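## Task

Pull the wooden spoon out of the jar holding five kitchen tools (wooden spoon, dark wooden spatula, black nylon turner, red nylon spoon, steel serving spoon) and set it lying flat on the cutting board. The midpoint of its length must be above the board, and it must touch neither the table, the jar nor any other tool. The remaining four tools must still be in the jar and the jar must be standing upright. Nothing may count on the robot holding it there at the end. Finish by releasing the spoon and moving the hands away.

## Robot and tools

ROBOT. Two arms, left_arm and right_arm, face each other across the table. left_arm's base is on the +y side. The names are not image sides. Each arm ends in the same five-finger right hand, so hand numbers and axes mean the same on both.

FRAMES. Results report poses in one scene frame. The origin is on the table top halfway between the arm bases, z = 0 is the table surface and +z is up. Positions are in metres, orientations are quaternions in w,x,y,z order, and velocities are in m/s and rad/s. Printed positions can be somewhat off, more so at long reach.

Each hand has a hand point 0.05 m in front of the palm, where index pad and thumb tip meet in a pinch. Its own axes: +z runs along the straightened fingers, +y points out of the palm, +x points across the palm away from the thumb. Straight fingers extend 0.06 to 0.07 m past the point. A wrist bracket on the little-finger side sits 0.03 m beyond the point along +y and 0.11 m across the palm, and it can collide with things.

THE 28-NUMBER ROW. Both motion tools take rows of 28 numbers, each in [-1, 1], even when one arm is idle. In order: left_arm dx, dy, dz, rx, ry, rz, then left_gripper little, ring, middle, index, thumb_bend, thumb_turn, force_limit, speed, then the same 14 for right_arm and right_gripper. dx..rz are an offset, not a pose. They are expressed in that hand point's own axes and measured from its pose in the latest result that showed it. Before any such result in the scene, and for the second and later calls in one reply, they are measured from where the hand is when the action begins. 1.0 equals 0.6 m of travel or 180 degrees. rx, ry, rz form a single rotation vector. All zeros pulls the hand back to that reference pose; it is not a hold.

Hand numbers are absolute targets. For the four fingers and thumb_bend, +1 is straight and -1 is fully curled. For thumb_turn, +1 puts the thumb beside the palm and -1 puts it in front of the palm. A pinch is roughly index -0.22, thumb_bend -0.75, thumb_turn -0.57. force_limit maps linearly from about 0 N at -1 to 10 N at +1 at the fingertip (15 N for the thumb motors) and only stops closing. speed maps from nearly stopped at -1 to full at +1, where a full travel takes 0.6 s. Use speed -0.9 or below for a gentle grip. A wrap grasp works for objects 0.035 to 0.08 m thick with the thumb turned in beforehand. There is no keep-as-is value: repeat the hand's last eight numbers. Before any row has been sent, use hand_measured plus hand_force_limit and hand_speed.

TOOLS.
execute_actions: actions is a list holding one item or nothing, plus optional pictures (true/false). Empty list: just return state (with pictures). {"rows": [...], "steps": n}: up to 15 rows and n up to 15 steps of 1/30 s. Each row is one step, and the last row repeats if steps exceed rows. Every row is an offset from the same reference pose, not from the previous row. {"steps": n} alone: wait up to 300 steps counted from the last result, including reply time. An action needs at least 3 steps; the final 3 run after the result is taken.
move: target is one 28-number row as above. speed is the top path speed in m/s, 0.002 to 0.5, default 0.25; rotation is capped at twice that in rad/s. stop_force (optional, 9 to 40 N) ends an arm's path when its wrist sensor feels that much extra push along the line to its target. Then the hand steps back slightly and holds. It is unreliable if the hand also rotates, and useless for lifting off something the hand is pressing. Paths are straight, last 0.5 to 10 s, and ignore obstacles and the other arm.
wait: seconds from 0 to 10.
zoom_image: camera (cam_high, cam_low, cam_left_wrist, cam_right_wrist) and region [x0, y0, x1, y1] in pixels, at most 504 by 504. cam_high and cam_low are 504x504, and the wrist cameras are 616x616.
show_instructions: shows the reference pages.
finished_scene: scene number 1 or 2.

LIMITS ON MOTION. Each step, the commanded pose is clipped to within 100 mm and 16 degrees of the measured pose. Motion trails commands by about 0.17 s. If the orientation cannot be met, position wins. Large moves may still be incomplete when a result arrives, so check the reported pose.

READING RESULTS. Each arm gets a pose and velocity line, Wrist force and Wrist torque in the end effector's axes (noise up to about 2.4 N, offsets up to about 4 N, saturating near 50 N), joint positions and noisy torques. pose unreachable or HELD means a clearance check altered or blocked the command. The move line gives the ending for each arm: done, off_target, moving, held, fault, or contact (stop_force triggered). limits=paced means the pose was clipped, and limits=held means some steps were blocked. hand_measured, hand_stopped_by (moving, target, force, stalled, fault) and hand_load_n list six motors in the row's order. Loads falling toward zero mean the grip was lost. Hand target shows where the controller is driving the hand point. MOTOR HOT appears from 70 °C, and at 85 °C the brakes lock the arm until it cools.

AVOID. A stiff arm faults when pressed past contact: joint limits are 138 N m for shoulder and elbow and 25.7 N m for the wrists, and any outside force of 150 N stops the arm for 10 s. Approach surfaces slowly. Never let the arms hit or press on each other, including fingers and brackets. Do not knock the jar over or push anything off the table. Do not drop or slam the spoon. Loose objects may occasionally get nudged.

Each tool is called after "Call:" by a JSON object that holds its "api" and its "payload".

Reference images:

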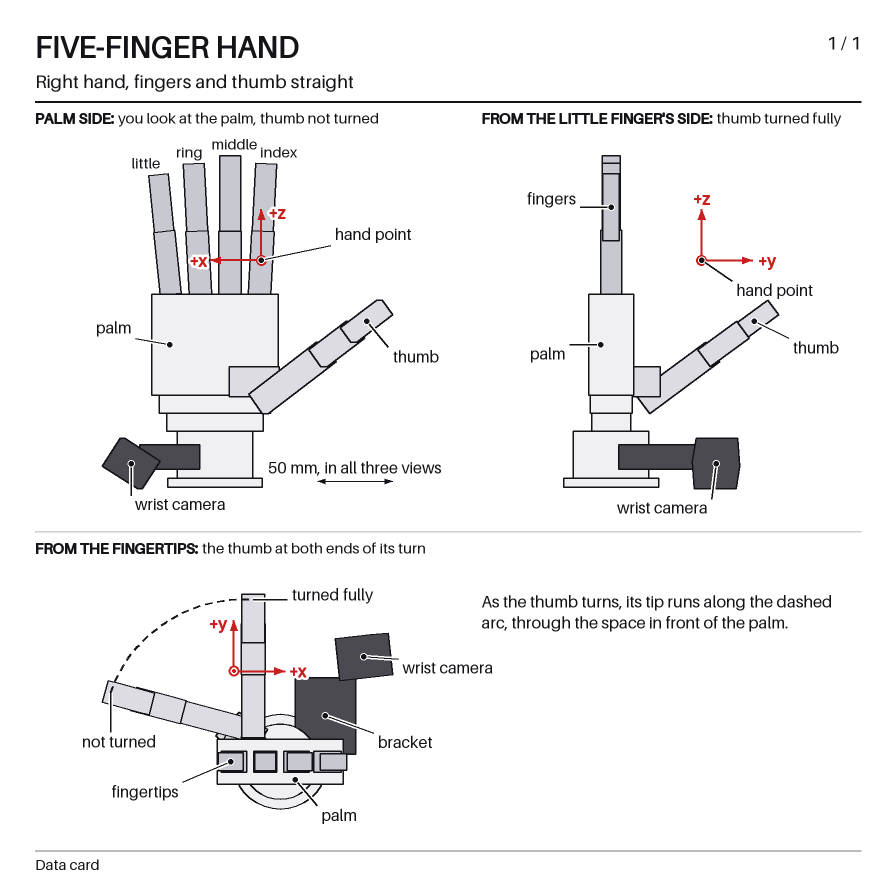

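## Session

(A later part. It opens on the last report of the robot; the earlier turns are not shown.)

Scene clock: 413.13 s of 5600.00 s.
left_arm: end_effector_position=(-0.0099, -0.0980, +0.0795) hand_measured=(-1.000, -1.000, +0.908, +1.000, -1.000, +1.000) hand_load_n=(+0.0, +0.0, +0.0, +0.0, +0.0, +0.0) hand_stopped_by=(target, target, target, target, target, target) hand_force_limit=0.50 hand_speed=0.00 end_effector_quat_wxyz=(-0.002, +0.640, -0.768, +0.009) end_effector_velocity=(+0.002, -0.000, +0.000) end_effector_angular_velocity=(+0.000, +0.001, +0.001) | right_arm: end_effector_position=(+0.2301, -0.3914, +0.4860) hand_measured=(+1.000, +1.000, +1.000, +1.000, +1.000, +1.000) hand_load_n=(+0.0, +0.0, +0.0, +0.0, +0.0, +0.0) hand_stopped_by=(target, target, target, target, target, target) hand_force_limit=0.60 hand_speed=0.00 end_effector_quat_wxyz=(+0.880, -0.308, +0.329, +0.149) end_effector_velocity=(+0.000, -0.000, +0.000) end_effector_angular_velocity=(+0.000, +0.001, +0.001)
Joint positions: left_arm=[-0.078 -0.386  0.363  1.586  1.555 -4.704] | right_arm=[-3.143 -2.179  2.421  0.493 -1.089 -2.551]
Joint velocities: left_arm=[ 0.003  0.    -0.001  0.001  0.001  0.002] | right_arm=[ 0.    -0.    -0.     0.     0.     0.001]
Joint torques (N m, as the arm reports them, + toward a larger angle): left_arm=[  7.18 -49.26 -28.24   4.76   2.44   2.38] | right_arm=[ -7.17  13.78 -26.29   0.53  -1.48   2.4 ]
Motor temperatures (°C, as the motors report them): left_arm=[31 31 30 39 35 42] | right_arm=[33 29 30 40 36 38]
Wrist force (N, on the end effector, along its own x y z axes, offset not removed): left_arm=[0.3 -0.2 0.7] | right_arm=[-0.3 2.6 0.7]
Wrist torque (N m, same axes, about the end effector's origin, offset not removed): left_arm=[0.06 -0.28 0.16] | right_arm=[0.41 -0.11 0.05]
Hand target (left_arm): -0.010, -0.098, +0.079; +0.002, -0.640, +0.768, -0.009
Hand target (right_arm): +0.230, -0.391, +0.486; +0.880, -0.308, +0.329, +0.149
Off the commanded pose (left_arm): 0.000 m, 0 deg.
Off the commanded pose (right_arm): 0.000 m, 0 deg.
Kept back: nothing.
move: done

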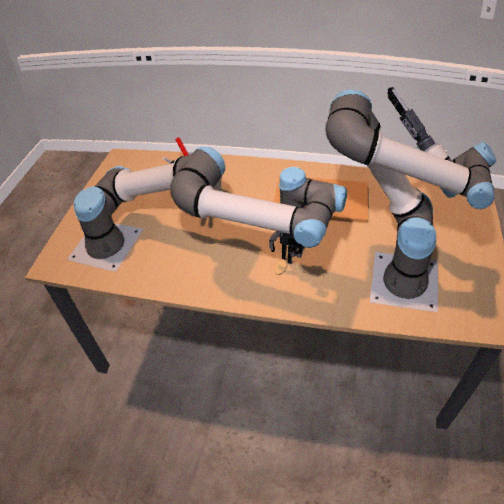

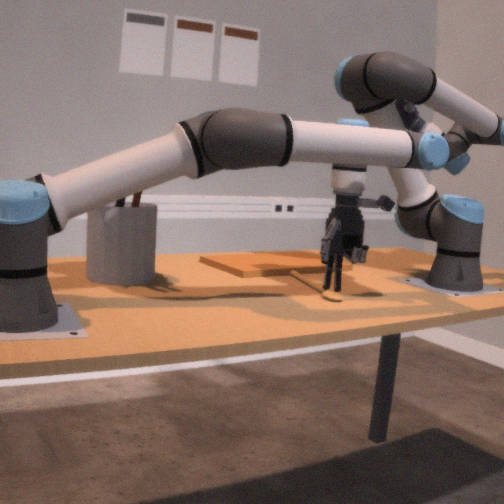

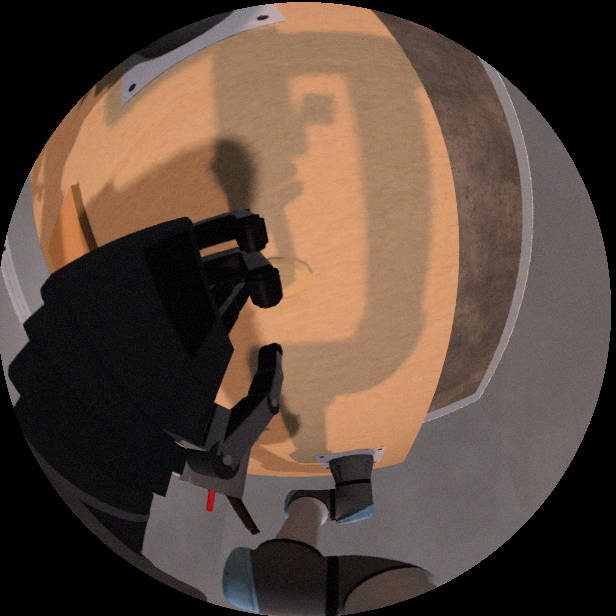

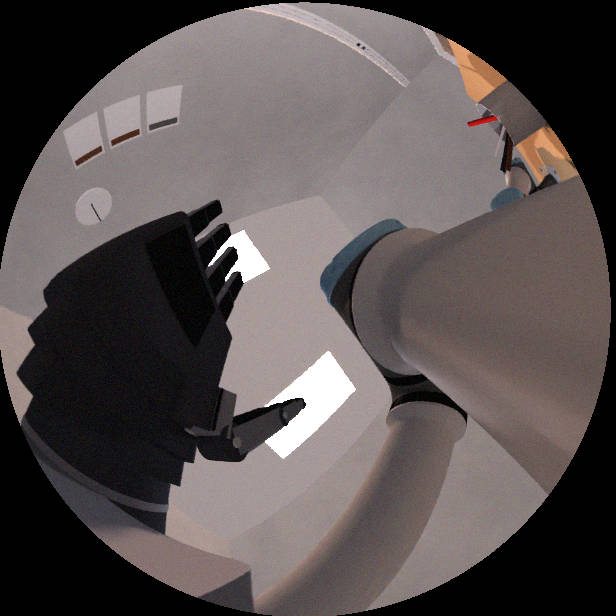

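Call:
{"api": "move", "payload": {"target": [0.024,0.13,-0.015,0,0,0,-1,-1,1,1,-1,1,0.5,0,0,0,0,0,0,0,1,1,1,1,1,1,0.6,0], "speed": 0.08}}

Call:
{"api": "move", "payload": {"target": [0,0,0.05,0,0,0,-1,-1,1,1,-1,1,0.5,0,0,0,0,0,0,0,1,1,1,1,1,1,0.6,0], "speed": 0.004, "stop_force": 9}}

Scene clock: 414.87 s of 5600.00 s.
left_arm: end_effector_position=(-0.0890, -0.0981, +0.0874) hand_measured=(-1.000, -1.000, +0.908, +1.000, -1.000, +1.000) hand_load_n=(+0.0, +0.0, +0.0, +0.0, +0.0, +0.0) hand_stopped_by=(target, target, target, target, target, target) hand_force_limit=0.50 hand_speed=0.00 end_effector_quat_wxyz=(-0.002, +0.640, -0.768, +0.009) end_effector_velocity=(-0.004, +0.000, -0.000) end_effector_angular_velocity=(+0.003, -0.000, -0.004) | right_arm: end_effector_position=(+0.2301, -0.3914, +0.4860) hand_measured=(+1.000, +1.000, +1.000, +1.000, +1.000, +1.000) hand_load_n=(+0.0, +0.0, +0.0, +0.0, +0.0, +0.0) hand_stopped_by=(target, target, target, target, target, target) hand_force_limit=0.60 hand_speed=0.00 end_effector_quat_wxyz=(+0.880, -0.308, +0.329, +0.149) end_effector_velocity=(+0.000, -0.000, +0.000) end_effector_angular_velocity=(+0.000, +0.001, -0.001)
Joint positions: left_arm=[-0.19  -0.362  0.294  1.631  1.555 -4.816] | right_arm=[-3.143 -2.179  2.421  0.493 -1.089 -2.551]
Joint velocities: left_arm=[-0.006  0.009 -0.016  0.01   0.001 -0.002] | right_arm=[-0.001  0.    -0.     0.     0.001 -0.   ]
Joint torques (N m, as the arm reports them, + toward a larger angle): left_arm=[ -8.1  -48.5  -29.36   4.83  -1.93  -2.21] | right_arm=[ -7.69  12.78 -26.97   0.44  -1.46   2.32]
Motor temperatures (°C, as the motors report them): left_arm=[31 31 30 39 35 42] | right_arm=[33 29 30 40 36 38]
Wrist force (N, on the end effector, along its own x y z axes, offset not removed): left_arm=[-1.2 -1.4 1.7] | right_arm=[1.8 2.1 3.0]
Wrist torque (N m, same axes, about the end effector's origin, offset not removed): left_arm=[-0.28 -0.11 0.03] | right_arm=[0.22 -0.52 0.18]
Hand target (left_arm): -0.089, -0.098, +0.087; +0.002, -0.640, +0.768, -0.009
Hand target (right_arm): +0.230, -0.391, +0.486; +0.880, -0.308, +0.329, +0.149
Off the commanded pose (left_arm): 0.000 m, 0 deg.
Off the commanded pose (right_arm): 0.000 m, 0 deg.
joint sent to its limit (right arm) — the command would take joint 1 (shoulder pan) past its lower limit, so that joint was sent only as far as its limit.
Kept back: nothing.
move: done

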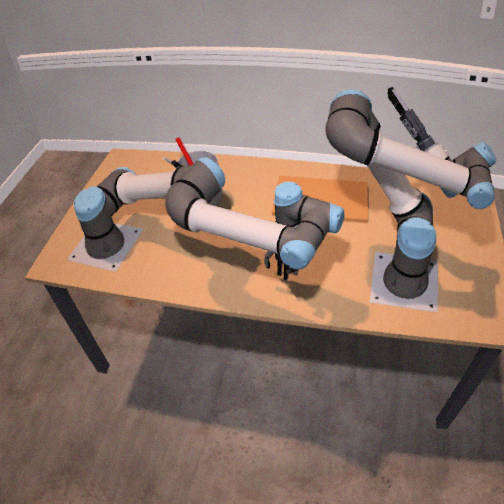

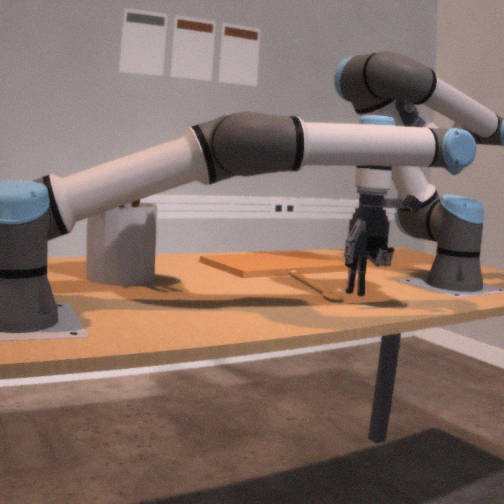

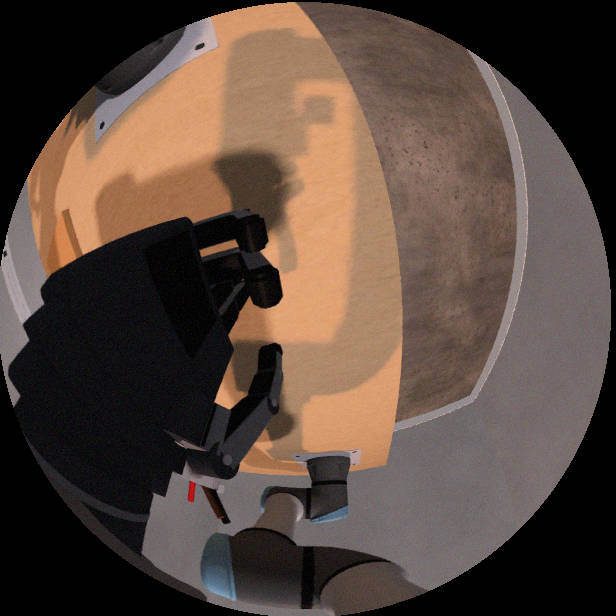

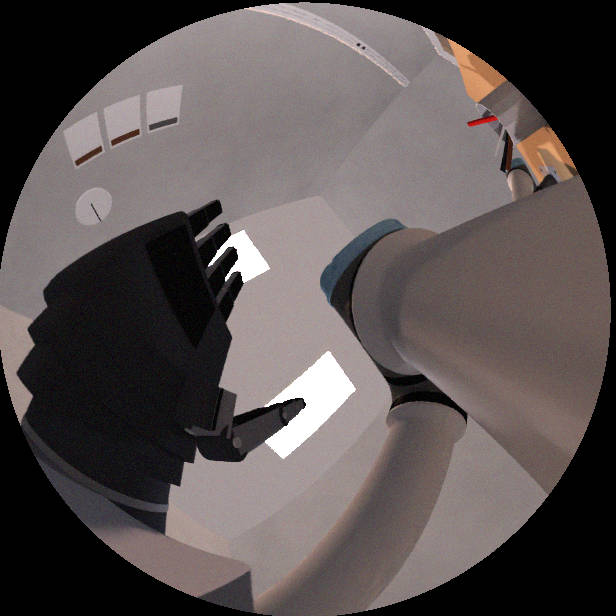

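Scene clock: 419.73 s of 5600.00 s.
left_arm: end_effector_position=(-0.0888, -0.0984, +0.0696) hand_measured=(-1.000, -1.000, +0.908, +1.000, -1.000, +1.000) hand_load_n=(+0.0, +0.0, -0.5, +0.0, +0.0, +0.0) hand_stopped_by=(target, target, target, target, target, target) hand_force_limit=0.50 hand_speed=0.00 end_effector_quat_wxyz=(-0.001, +0.640, -0.768, +0.009) end_effector_velocity=(-0.001, -0.000, +0.002) end_effector_angular_velocity=(-0.001, -0.001, +0.001) | right_arm: end_effector_position=(+0.2301, -0.3914, +0.4860) hand_measured=(+1.000, +1.000, +1.000, +1.000, +1.000, +1.000) hand_load_n=(+0.0, +0.0, +0.0, +0.0, +0.0, +0.0) hand_stopped_by=(target, target, target, target, target, target) hand_force_limit=0.60 hand_speed=0.00 end_effector_quat_wxyz=(+0.880, -0.308, +0.329, +0.149) end_effector_velocity=(+0.000, -0.000, -0.000) end_effector_angular_velocity=(-0.000, -0.000, -0.002)
Joint positions: left_arm=[-0.19  -0.366  0.349  1.581  1.555 -4.815] | right_arm=[-3.143 -2.179  2.421  0.493 -1.089 -2.551]
Joint velocities: left_arm=[-0.001 -0.    -0.004  0.004 -0.001 -0.002] | right_arm=[-0.002 -0.     0.     0.    -0.    -0.   ]
Joint torques (N m, as the arm reports them, + toward a larger angle): left_arm=[  5.73 -58.66 -24.4    2.29   0.39   2.21] | right_arm=[ -7.52  13.43 -25.96   0.5   -1.26   2.32]
Motor temperatures (°C, as the motors report them): left_arm=[31 31 30 39 35 42] | right_arm=[33 29 30 40 36 38]
Wrist force (N, on the end effector, along its own x y z axes, offset not removed): left_arm=[-2.6 -2.7 -15.6] | right_arm=[0.8 2.7 2.7]
Wrist torque (N m, same axes, about the end effector's origin, offset not removed): left_arm=[0.73 0.16 -0.19] | right_arm=[0.40 -0.36 0.05]
Hand target (left_arm): -0.089, -0.098, +0.070; +0.002, -0.640, +0.768, -0.009
Hand target (right_arm): +0.230, -0.391, +0.486; +0.880, -0.308, +0.329, +0.149
Off the commanded pose (left_arm): 0.012 m, 0 deg.
Off the commanded pose (right_arm): 0.000 m, 0 deg.
Kept back: nothing.
move: contact (left_arm)

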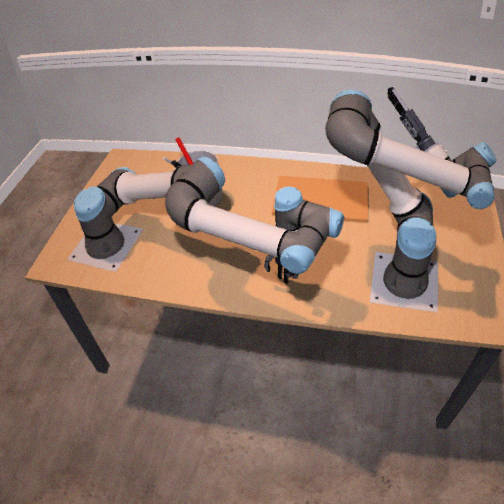

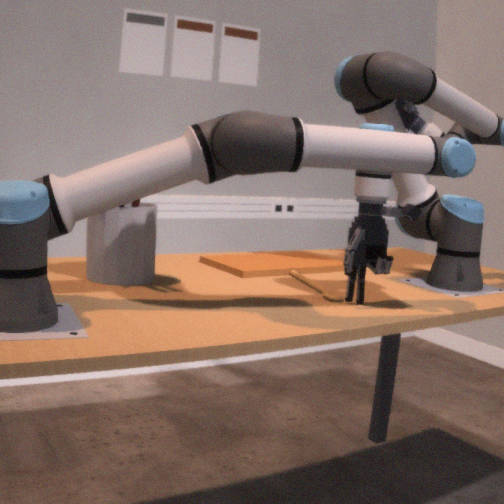

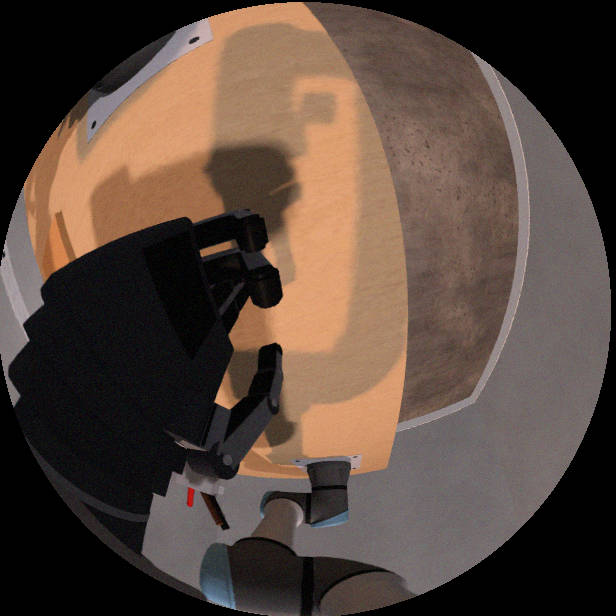

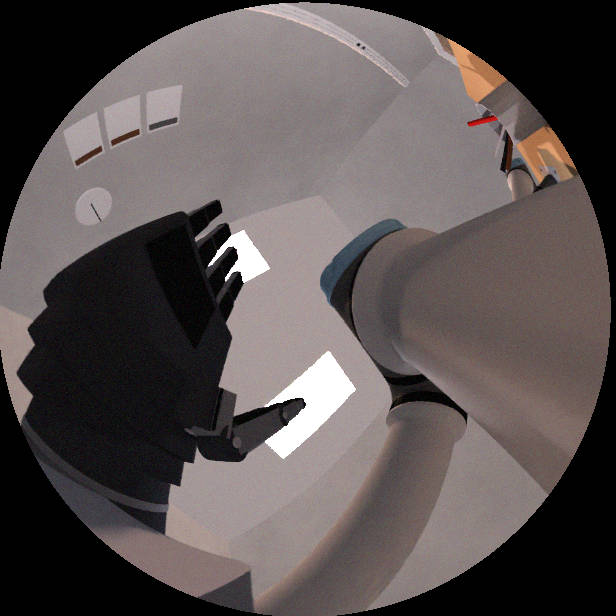

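On table at ~0.070. Slide at 0.0725.

Call:
{"api": "move", "payload": {"target": [-0.024,-0.13,-0.005,0,0,0,-1,-1,1,1,-1,1,0.5,0,0,0,0,0,0,0,1,1,1,1,1,1,0.6,0], "speed": 0.02}}

Call:
{"api": "zoom_image", "payload": {"camera": "cam_low", "region": [180, 220, 420, 320]}}

Scene clock: 424.27 s of 5600.00 s.
left_arm: end_effector_position=(-0.0098, -0.0981, +0.0736) hand_measured=(-1.000, -1.000, +0.908, +1.000, -1.000, +1.000) hand_load_n=(+0.0, +0.0, +0.0, +0.0, +0.0, +0.0) hand_stopped_by=(target, target, target, target, target, target) hand_force_limit=0.50 hand_speed=0.00 end_effector_quat_wxyz=(-0.002, +0.640, -0.768, +0.009) end_effector_velocity=(+0.003, -0.000, -0.001) end_effector_angular_velocity=(+0.001, +0.000, -0.000) | right_arm: end_effector_position=(+0.2301, -0.3914, +0.4860) hand_measured=(+1.000, +1.000, +1.000, +1.000, +1.000, +1.000) hand_load_n=(+0.0, +0.0, +0.0, +0.0, +0.0, +0.0) hand_stopped_by=(target, target, target, target, target, target) hand_force_limit=0.60 hand_speed=0.00 end_effector_quat_wxyz=(+0.880, -0.308, +0.329, +0.149) end_effector_velocity=(+0.000, +0.000, -0.000) end_effector_angular_velocity=(+0.000, +0.001, +0.000)
Joint positions: left_arm=[-0.078 -0.387  0.38   1.569  1.555 -4.704] | right_arm=[-3.143 -2.179  2.421  0.493 -1.089 -2.551]
Joint velocities: left_arm=[ 0.004  0.003 -0.002 -0.     0.     0.004] | right_arm=[ 0.    -0.001  0.    -0.     0.001  0.001]
Joint torques (N m, as the arm reports them, + toward a larger angle): left_arm=[  6.46 -48.57 -28.76   4.81   2.43   2.52] | right_arm=[ -6.13  13.4  -26.71   0.6   -1.42   2.23]
Motor temperatures (°C, as the motors report them): left_arm=[31 31 30 39 35 42] | right_arm=[33 29 30 40 36 38]
Wrist force (N, on the end effector, along its own x y z axes, offset not removed): left_arm=[-0.5 0.4 0.1] | right_arm=[1.4 1.3 2.0]
Wrist torque (N m, same axes, about the end effector's origin, offset not removed): left_arm=[0.06 -0.17 0.12] | right_arm=[0.15 -0.44 0.07]
Hand target (left_arm): -0.009, -0.098, +0.074; +0.002, -0.640, +0.768, -0.009
Hand target (right_arm): +0.230, -0.391, +0.486; +0.880, -0.308, +0.329, +0.149
Off the commanded pose (left_arm): 0.000 m, 0 deg.
Off the commanded pose (right_arm): 0.000 m, 0 deg.
Kept back: nothing.
move: done

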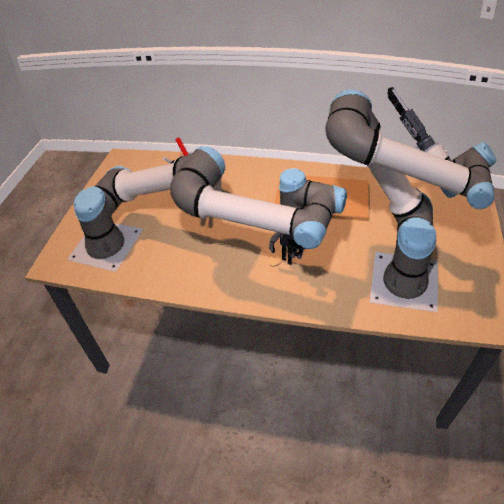

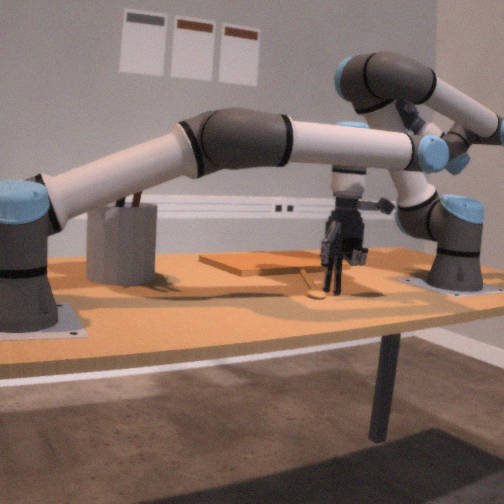

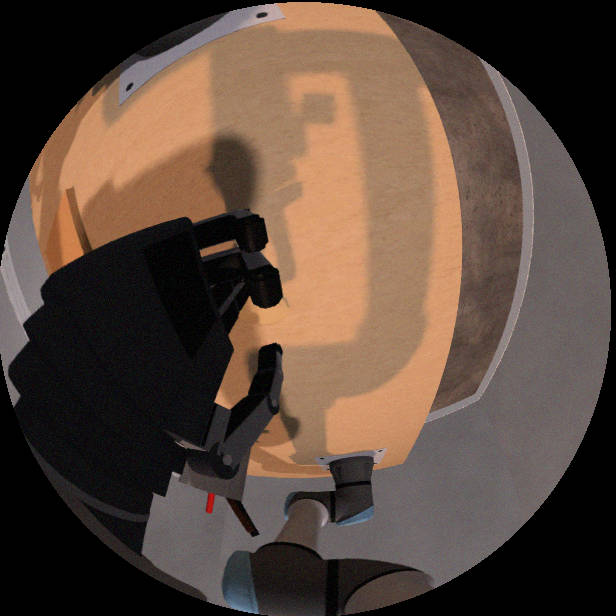

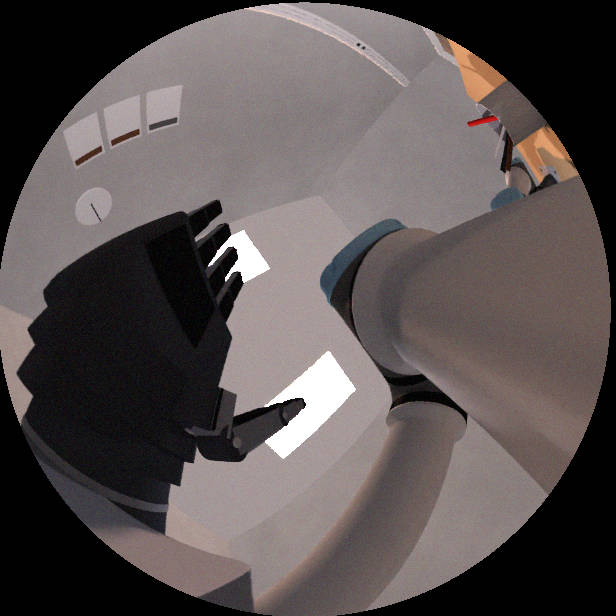

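Region (180, 220, 420, 320) of cam_low's 504x504 image, scaled by 2.100, with more detail than that image has; it fills the top 210 rows of this view, and the rest is white.

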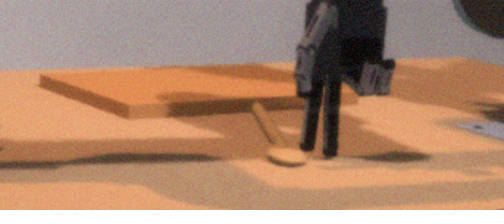

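Call:
{"api": "move", "payload": {"target": [-0.15,0.2,-0.15,0,0,0,-1,-1,1,1,-1,1,0.5,0,0,0,0,0,0,0,1,1,1,1,1,1,0.6,0], "speed": 0.2}}

Call:
{"api": "zoom_image", "payload": {"camera": "cam_high", "region": [200, 150, 400, 300]}}

Call:
{"api": "zoom_image", "payload": {"camera": "cam_low", "region": [180, 220, 420, 320]}}

Scene clock: 426.07 s of 5600.00 s.
left_arm: end_effector_position=(-0.1128, +0.0126, +0.1610) hand_measured=(-1.000, -1.000, +0.908, +1.000, -1.000, +1.000) hand_load_n=(+0.0, +0.0, +0.0, +0.0, +0.0, +0.0) hand_stopped_by=(target, target, target, target, target, target) hand_force_limit=0.50 hand_speed=0.00 end_effector_quat_wxyz=(-0.001, +0.640, -0.768, +0.009) end_effector_velocity=(-0.002, +0.002, +0.001) end_effector_angular_velocity=(-0.001, -0.000, -0.002) | right_arm: end_effector_position=(+0.2301, -0.3914, +0.4860) hand_measured=(+1.000, +1.000, +1.000, +1.000, +1.000, +1.000) hand_load_n=(+0.0, +0.0, +0.0, +0.0, +0.0, +0.0) hand_stopped_by=(target, target, target, target, target, target) hand_force_limit=0.60 hand_speed=0.00 end_effector_quat_wxyz=(+0.880, -0.308, +0.329, +0.149) end_effector_velocity=(+0.000, -0.000, -0.000) end_effector_angular_velocity=(-0.001, -0.001, -0.001)
Joint positions: left_arm=[-0.282 -0.815  0.965  1.415  1.554 -4.908] | right_arm=[-3.143 -2.179  2.421  0.493 -1.089 -2.551]
Joint velocities: left_arm=[-0.006 -0.006  0.007 -0.002 -0.001 -0.004] | right_arm=[-0.     0.    -0.     0.     0.    -0.001]
Joint torques (N m, as the arm reports them, + toward a larger angle): left_arm=[ -7.4  -65.2  -11.6   -0.58  -2.26  -2.47] | right_arm=[ -7.52  12.52 -25.51   0.38  -1.32   2.17]
Motor temperatures (°C, as the motors report them): left_arm=[31 31 30 39 35 42] | right_arm=[33 29 30 40 36 38]
Wrist force (N, on the end effector, along its own x y z axes, offset not removed): left_arm=[0.8 -0.9 0.6] | right_arm=[2.3 3.6 3.5]
Wrist torque (N m, same axes, about the end effector's origin, offset not removed): left_arm=[-0.10 -0.40 0.10] | right_arm=[0.51 -0.58 0.10]
Hand target (left_arm): -0.113, +0.013, +0.161; +0.001, -0.640, +0.768, -0.009
Hand target (right_arm): +0.230, -0.391, +0.486; +0.880, -0.308, +0.329, +0.149
Off the commanded pose (left_arm): 0.000 m, 0 deg.
Off the commanded pose (right_arm): 0.000 m, 0 deg.
joint sent to its limit (right arm) — the command would take joint 1 (shoulder pan) past its lower limit, so that joint was sent only as far as its limit.
Kept back: nothing.
move: done

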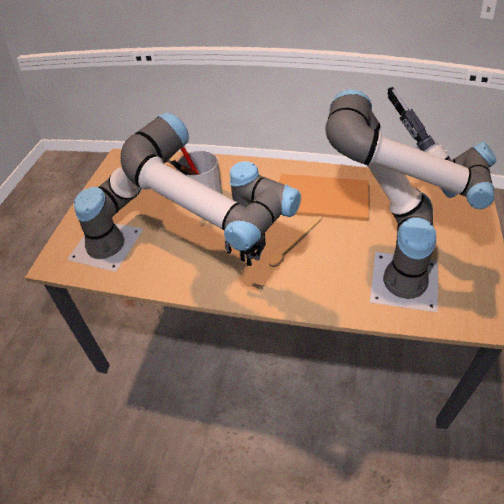

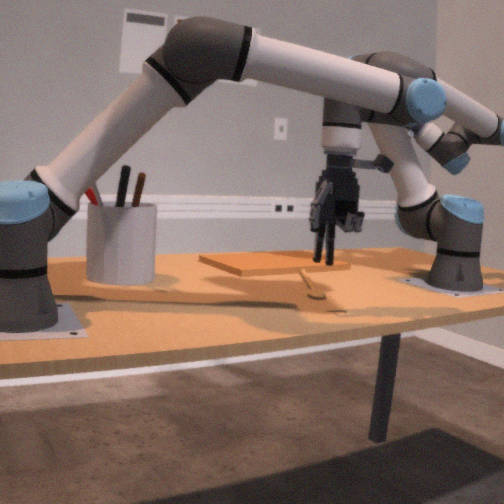

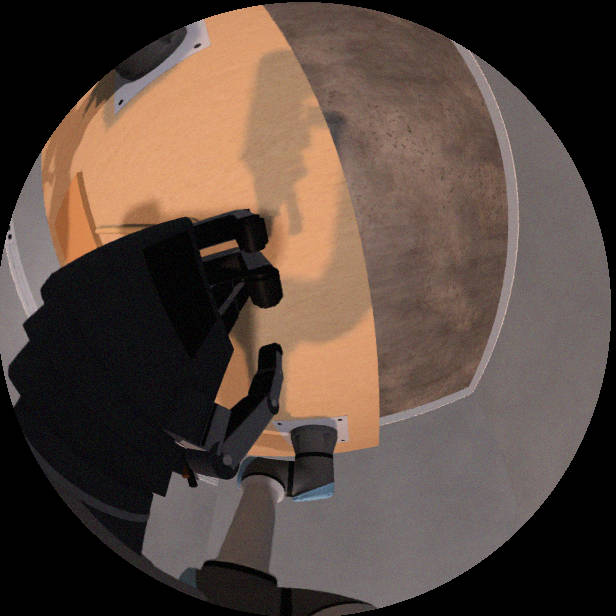

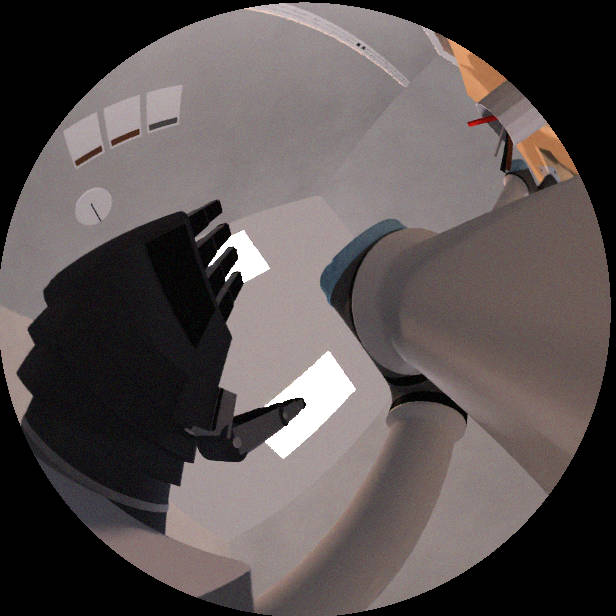

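Region (200, 150, 400, 300) of cam_high's 504x504 image, scaled by 2.520, with more detail than that image has; it fills the top 378 rows of this view, and the rest is white.

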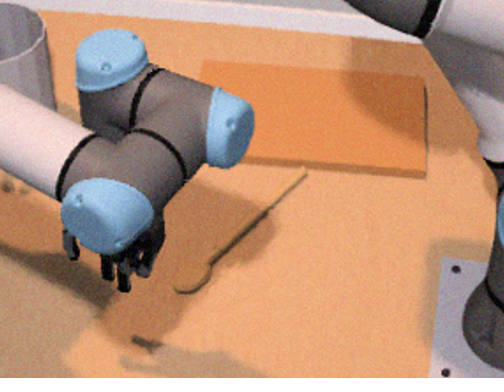

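Region (180, 220, 420, 320) of cam_low's 504x504 image, scaled by 2.100, with more detail than that image has; it fills the top 210 rows of this view, and the rest is white.

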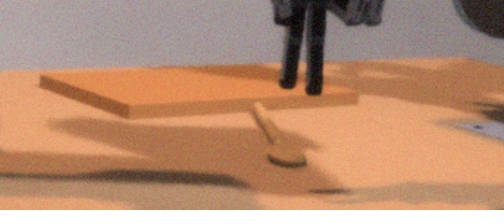

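Call:
{"api": "move", "payload": {"target": [-0.15,0,-0.1,0.19,0.308,0.588,1,1,1,1,1,-1,0.5,0.5,0,0,0,0,0,0,1,1,1,1,1,1,0.6,0], "speed": 0.3}}

Scene clock: 432.67 s of 5600.00 s.
left_arm: end_effector_position=(-0.0976, +0.1015, +0.2205) hand_measured=(+1.000, +1.000, +0.908, +1.000, +1.000, -1.000) hand_load_n=(+0.0, +0.0, +0.0, +0.0, +0.0, +0.0) hand_stopped_by=(target, target, target, target, target, target) hand_force_limit=0.50 hand_speed=0.50 end_effector_quat_wxyz=(-0.140, +0.281, +0.840, -0.442) end_effector_velocity=(+0.000, +0.001, -0.000) end_effector_angular_velocity=(-0.004, -0.001, -0.014) | right_arm: end_effector_position=(+0.2301, -0.3914, +0.4860) hand_measured=(+1.000, +1.000, +1.000, +1.000, +1.000, +1.000) hand_load_n=(+0.0, +0.0, +0.0, +0.0, +0.0, +0.0) hand_stopped_by=(target, target, target, target, target, target) hand_force_limit=0.60 hand_speed=0.00 end_effector_quat_wxyz=(+0.880, -0.308, +0.329, +0.149) end_effector_velocity=(-0.000, -0.000, +0.000) end_effector_angular_velocity=(+0.001, +0.001, +0.000)
Joint positions: left_arm=[-0.515 -1.684  1.918  0.373  1.587 -3.113] | right_arm=[-3.143 -2.179  2.421  0.493 -1.089 -2.551]
Joint velocities: left_arm=[ 0.006 -0.002  0.004 -0.004  0.015  0.013] | right_arm=[-0.    -0.     0.    -0.    -0.     0.001]
Joint torques (N m, as the arm reports them, + toward a larger angle): left_arm=[  6.93 -29.99 -14.87  -2.74   2.67   2.66] | right_arm=[ -5.56  12.73 -25.38   0.27  -1.28   2.33]
Motor temperatures (°C, as the motors report them): left_arm=[31 31 30 39 35 42] | right_arm=[33 29 30 40 36 38]
Wrist force (N, on the end effector, along its own x y z axes, offset not removed): left_arm=[0.3 -1.6 1.6] | right_arm=[0.3 2.3 3.1]
Wrist torque (N m, same axes, about the end effector's origin, offset not removed): left_arm=[-0.30 -0.36 0.11] | right_arm=[0.36 -0.23 0.06]
Hand target (left_arm): -0.098, +0.102, +0.221; -0.140, +0.282, +0.840, -0.443
Hand target (right_arm): +0.230, -0.391, +0.486; +0.880, -0.308, +0.329, +0.149
Off the commanded pose (left_arm): 0.000 m, 0 deg.
Off the commanded pose (right_arm): 0.000 m, 0 deg.
Kept back: nothing.
move: done

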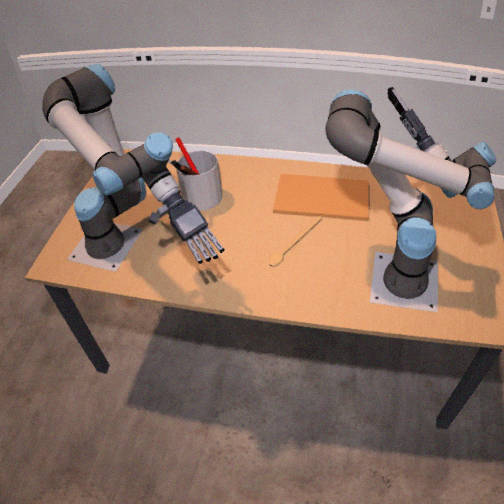

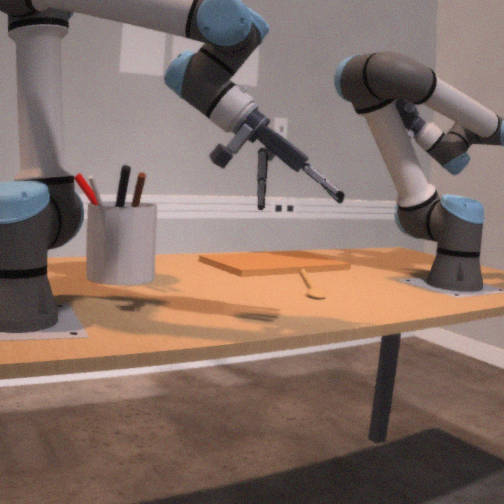

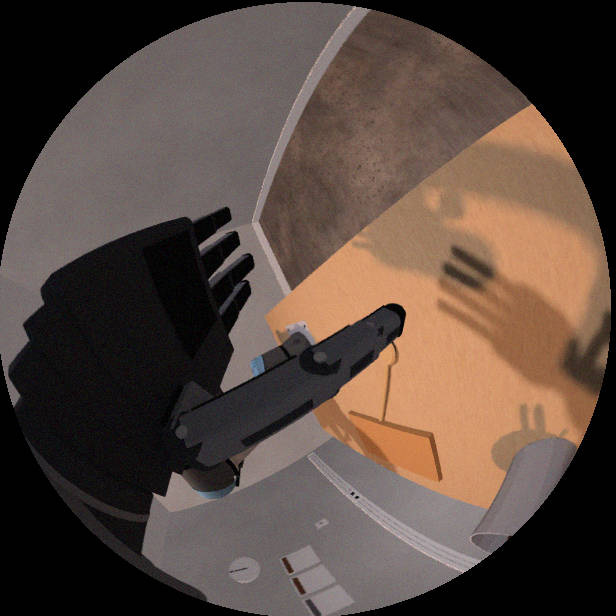

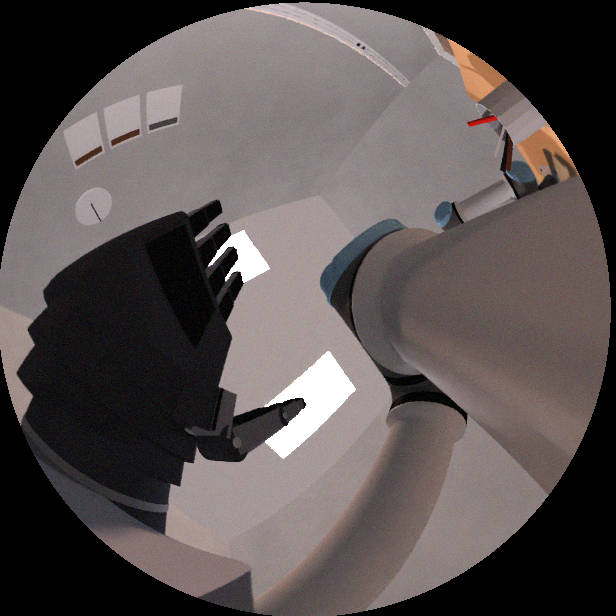

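Call:
{"api": "move", "payload": {"target": [-0.323,0.139,0.15,0,0,0,1,1,0.2,0.2,0,-1,0.5,0.5,0,0,0,0,0,0,1,1,1,1,1,1,0.6,0], "speed": 0.2}}

Call:
{"api": "zoom_image", "payload": {"camera": "cam_low", "region": [180, 180, 420, 320]}}

Call:
{"api": "zoom_image", "payload": {"camera": "cam_high", "region": [180, 150, 400, 300]}}

Scene clock: 434.73 s of 5600.00 s.
left_arm: end_effector_position=(+0.0436, -0.0360, +0.1035) hand_measured=(+1.000, +1.000, +0.200, +0.200, +0.000, -1.000) hand_load_n=(+0.0, +0.0, +0.0, +0.0, +0.0, +0.0) hand_stopped_by=(target, target, target, target, target, target) hand_force_limit=0.50 hand_speed=0.50 end_effector_quat_wxyz=(-0.139, +0.282, +0.840, -0.442) end_effector_velocity=(+0.002, -0.002, -0.001) end_effector_angular_velocity=(+0.001, +0.001, -0.000) | right_arm: end_effector_position=(+0.2301, -0.3914, +0.4860) hand_measured=(+1.000, +1.000, +1.000, +1.000, +1.000, +1.000) hand_load_n=(+0.0, +0.0, +0.0, +0.0, +0.0, +0.0) hand_stopped_by=(target, target, target, target, target, target) hand_force_limit=0.60 hand_speed=0.00 end_effector_quat_wxyz=(+0.880, -0.308, +0.329, +0.149) end_effector_velocity=(-0.000, +0.000, +0.000) end_effector_angular_velocity=(-0.000, -0.000, +0.001)
Joint positions: left_arm=[-0.001 -1.214  1.714  0.178  2.001 -2.798] | right_arm=[-3.143 -2.179  2.421  0.493 -1.089 -2.551]
Joint velocities: left_arm=[ 0.005  0.007 -0.007  0.002  0.005  0.003] | right_arm=[ 0.001 -0.    -0.    -0.    -0.001  0.   ]
Joint torques (N m, as the arm reports them, + toward a larger angle): left_arm=[  5.73 -23.41 -27.15   3.14   2.8    2.43] | right_arm=[ -6.74  13.69 -26.38   0.33  -1.47   2.4 ]
Motor temperatures (°C, as the motors report them): left_arm=[31 31 30 39 35 42] | right_arm=[33 29 30 40 36 38]
Wrist force (N, on the end effector, along its own x y z axes, offset not removed): left_arm=[0.6 -0.4 0.6] | right_arm=[1.3 3.2 1.7]
Wrist torque (N m, same axes, about the end effector's origin, offset not removed): left_arm=[-0.10 -0.34 0.14] | right_arm=[0.49 -0.42 0.10]
Hand target (left_arm): +0.044, -0.036, +0.103; -0.139, +0.282, +0.840, -0.442
Hand target (right_arm): +0.230, -0.391, +0.486; +0.880, -0.308, +0.329, +0.149
Off the commanded pose (left_arm): 0.000 m, 0 deg.
Off the commanded pose (right_arm): 0.000 m, 0 deg.
Kept back: nothing.
move: done

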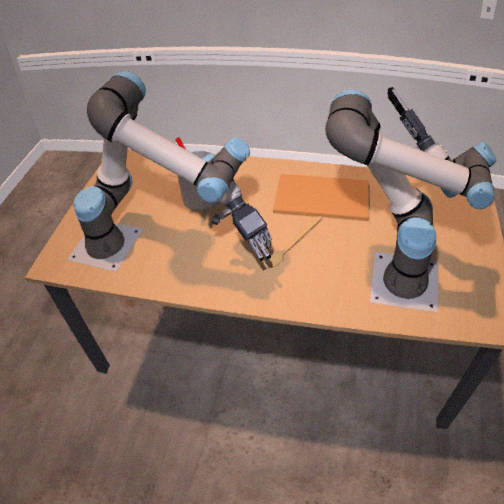

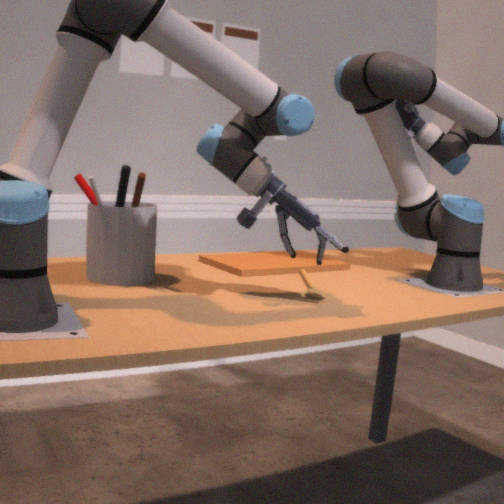

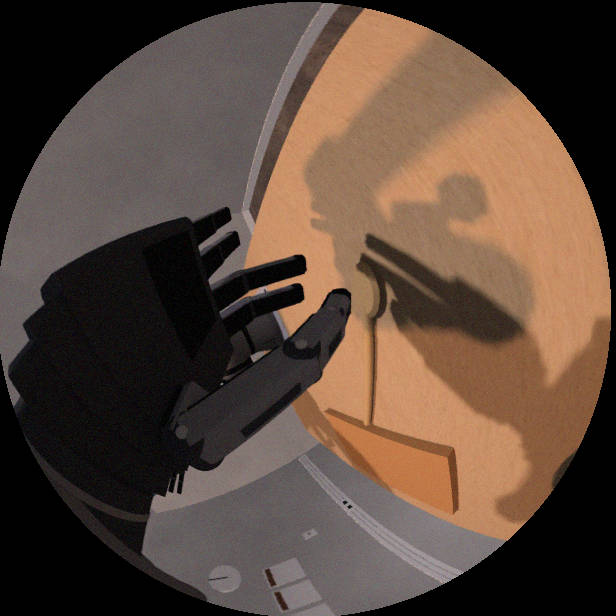

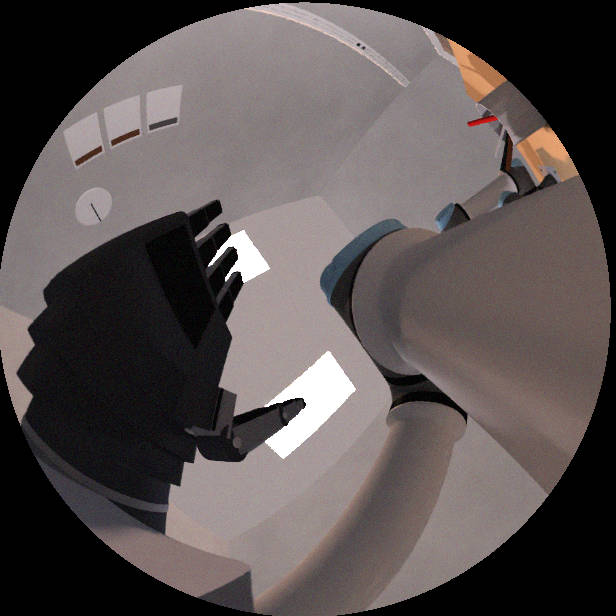

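Region (180, 180, 420, 320) of cam_low's 504x504 image, scaled by 2.100, with more detail than that image has; it fills the top 294 rows of this view, and the rest is white.

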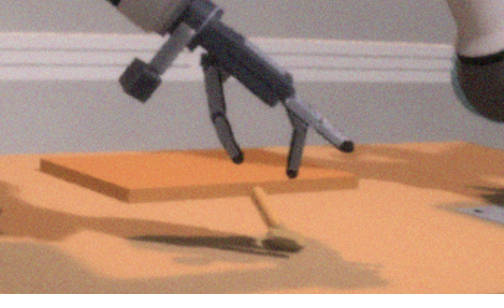

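Region (180, 150, 400, 300) of cam_high's 504x504 image, scaled by 2.291, with more detail than that image has; it fills the top 344 rows of this view, and the rest is white.

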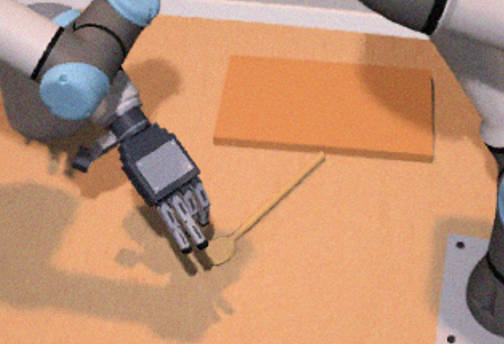

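Call:
{"api": "move", "payload": {"target": [0,0.055,0.038,0,0,0,1,1,0.2,0.2,0,-1,0.5,0.5,0,0,0,0,0,0,1,1,1,1,1,1,0.6,0], "speed": 0.05, "stop_force": 10}}

Call:
{"api": "zoom_image", "payload": {"camera": "cam_low", "region": [180, 180, 420, 320]}}

Call:
{"api": "zoom_image", "payload": {"camera": "cam_high", "region": [180, 150, 400, 300]}}

Scene clock: 436.93 s of 5600.00 s.
left_arm: end_effector_position=(+0.0441, -0.0362, +0.0637) hand_measured=(+1.000, +1.000, +0.200, +0.200, +0.000, -1.000) hand_load_n=(+0.0, +0.0, +0.0, +0.0, +0.0, +0.0) hand_stopped_by=(target, target, target, target, target, target) hand_force_limit=0.50 hand_speed=0.50 end_effector_quat_wxyz=(-0.139, +0.282, +0.840, -0.442) end_effector_velocity=(+0.000, +0.000, -0.002) end_effector_angular_velocity=(-0.001, -0.000, -0.000) | right_arm: end_effector_position=(+0.2301, -0.3914, +0.4860) hand_measured=(+1.000, +1.000, +1.000, +1.000, +1.000, +1.000) hand_load_n=(+0.0, +0.0, +0.0, +0.0, +0.0, +0.0) hand_stopped_by=(target, target, target, target, target, target) hand_force_limit=0.60 hand_speed=0.00 end_effector_quat_wxyz=(+0.880, -0.308, +0.329, +0.149) end_effector_velocity=(-0.000, +0.000, -0.000) end_effector_angular_velocity=(+0.000, +0.000, +0.000)
Joint positions: left_arm=[ 0.    -1.164  1.759  0.083  2.002 -2.797] | right_arm=[-3.143 -2.179  2.421  0.493 -1.089 -2.551]
Joint velocities: left_arm=[ 0.     0.003  0.003 -0.006 -0.     0.001] | right_arm=[ 0. -0.  0. -0. -0.  0.]
Joint torques (N m, as the arm reports them, + toward a larger angle): left_arm=[  7.53 -22.77 -11.42  -2.48   2.79   1.53] | right_arm=[ -6.74  14.04 -25.83   0.36  -1.39   2.28]
Motor temperatures (°C, as the motors report them): left_arm=[31 31 30 39 35 42] | right_arm=[33 29 30 40 36 38]
Wrist force (N, on the end effector, along its own x y z axes, offset not removed): left_arm=[0.0 -0.8 0.9] | right_arm=[2.2 2.2 2.1]
Wrist torque (N m, same axes, about the end effector's origin, offset not removed): left_arm=[-0.09 -0.25 0.06] | right_arm=[0.36 -0.60 0.18]
Hand target (left_arm): +0.044, -0.036, +0.063; -0.139, +0.282, +0.840, -0.442
Hand target (right_arm): +0.230, -0.391, +0.486; +0.880, -0.308, +0.329, +0.149
Off the commanded pose (left_arm): 0.000 m, 0 deg.
Off the commanded pose (right_arm): 0.000 m, 0 deg.
Kept back: nothing.
move: done

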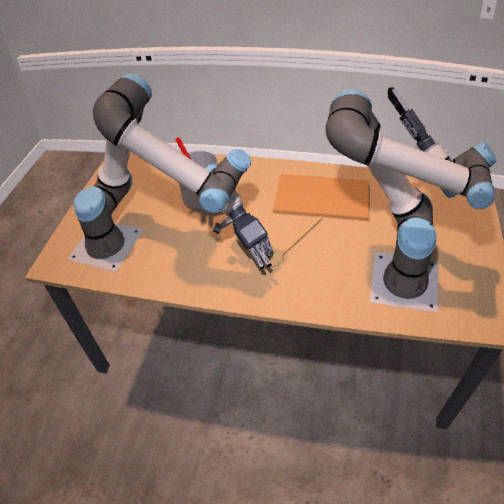

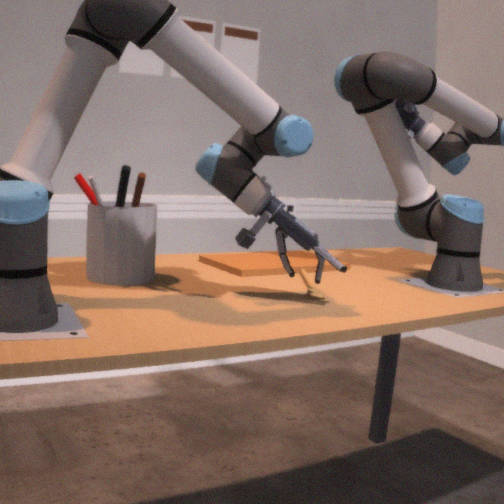

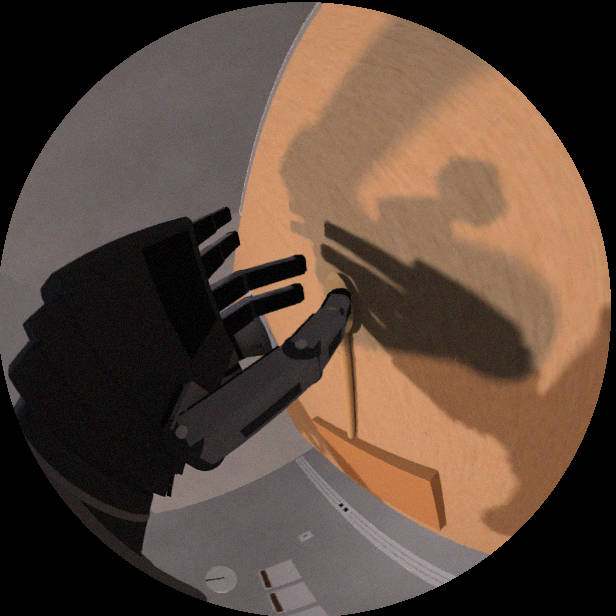

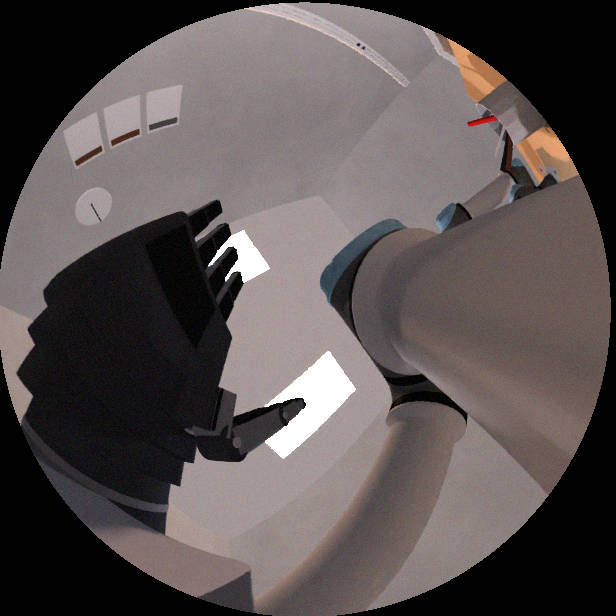

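Region (180, 180, 420, 320) of cam_low's 504x504 image, scaled by 2.100, with more detail than that image has; it fills the top 294 rows of this view, and the rest is white.

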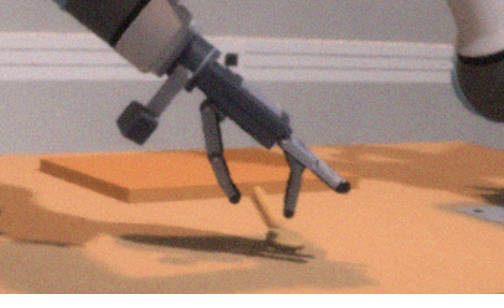

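Region (180, 150, 400, 300) of cam_high's 504x504 image, scaled by 2.291, with more detail than that image has; it fills the top 344 rows of this view, and the rest is white.

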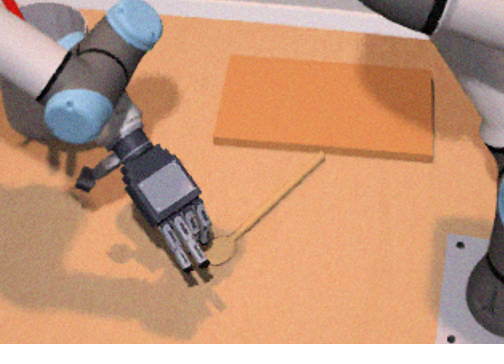

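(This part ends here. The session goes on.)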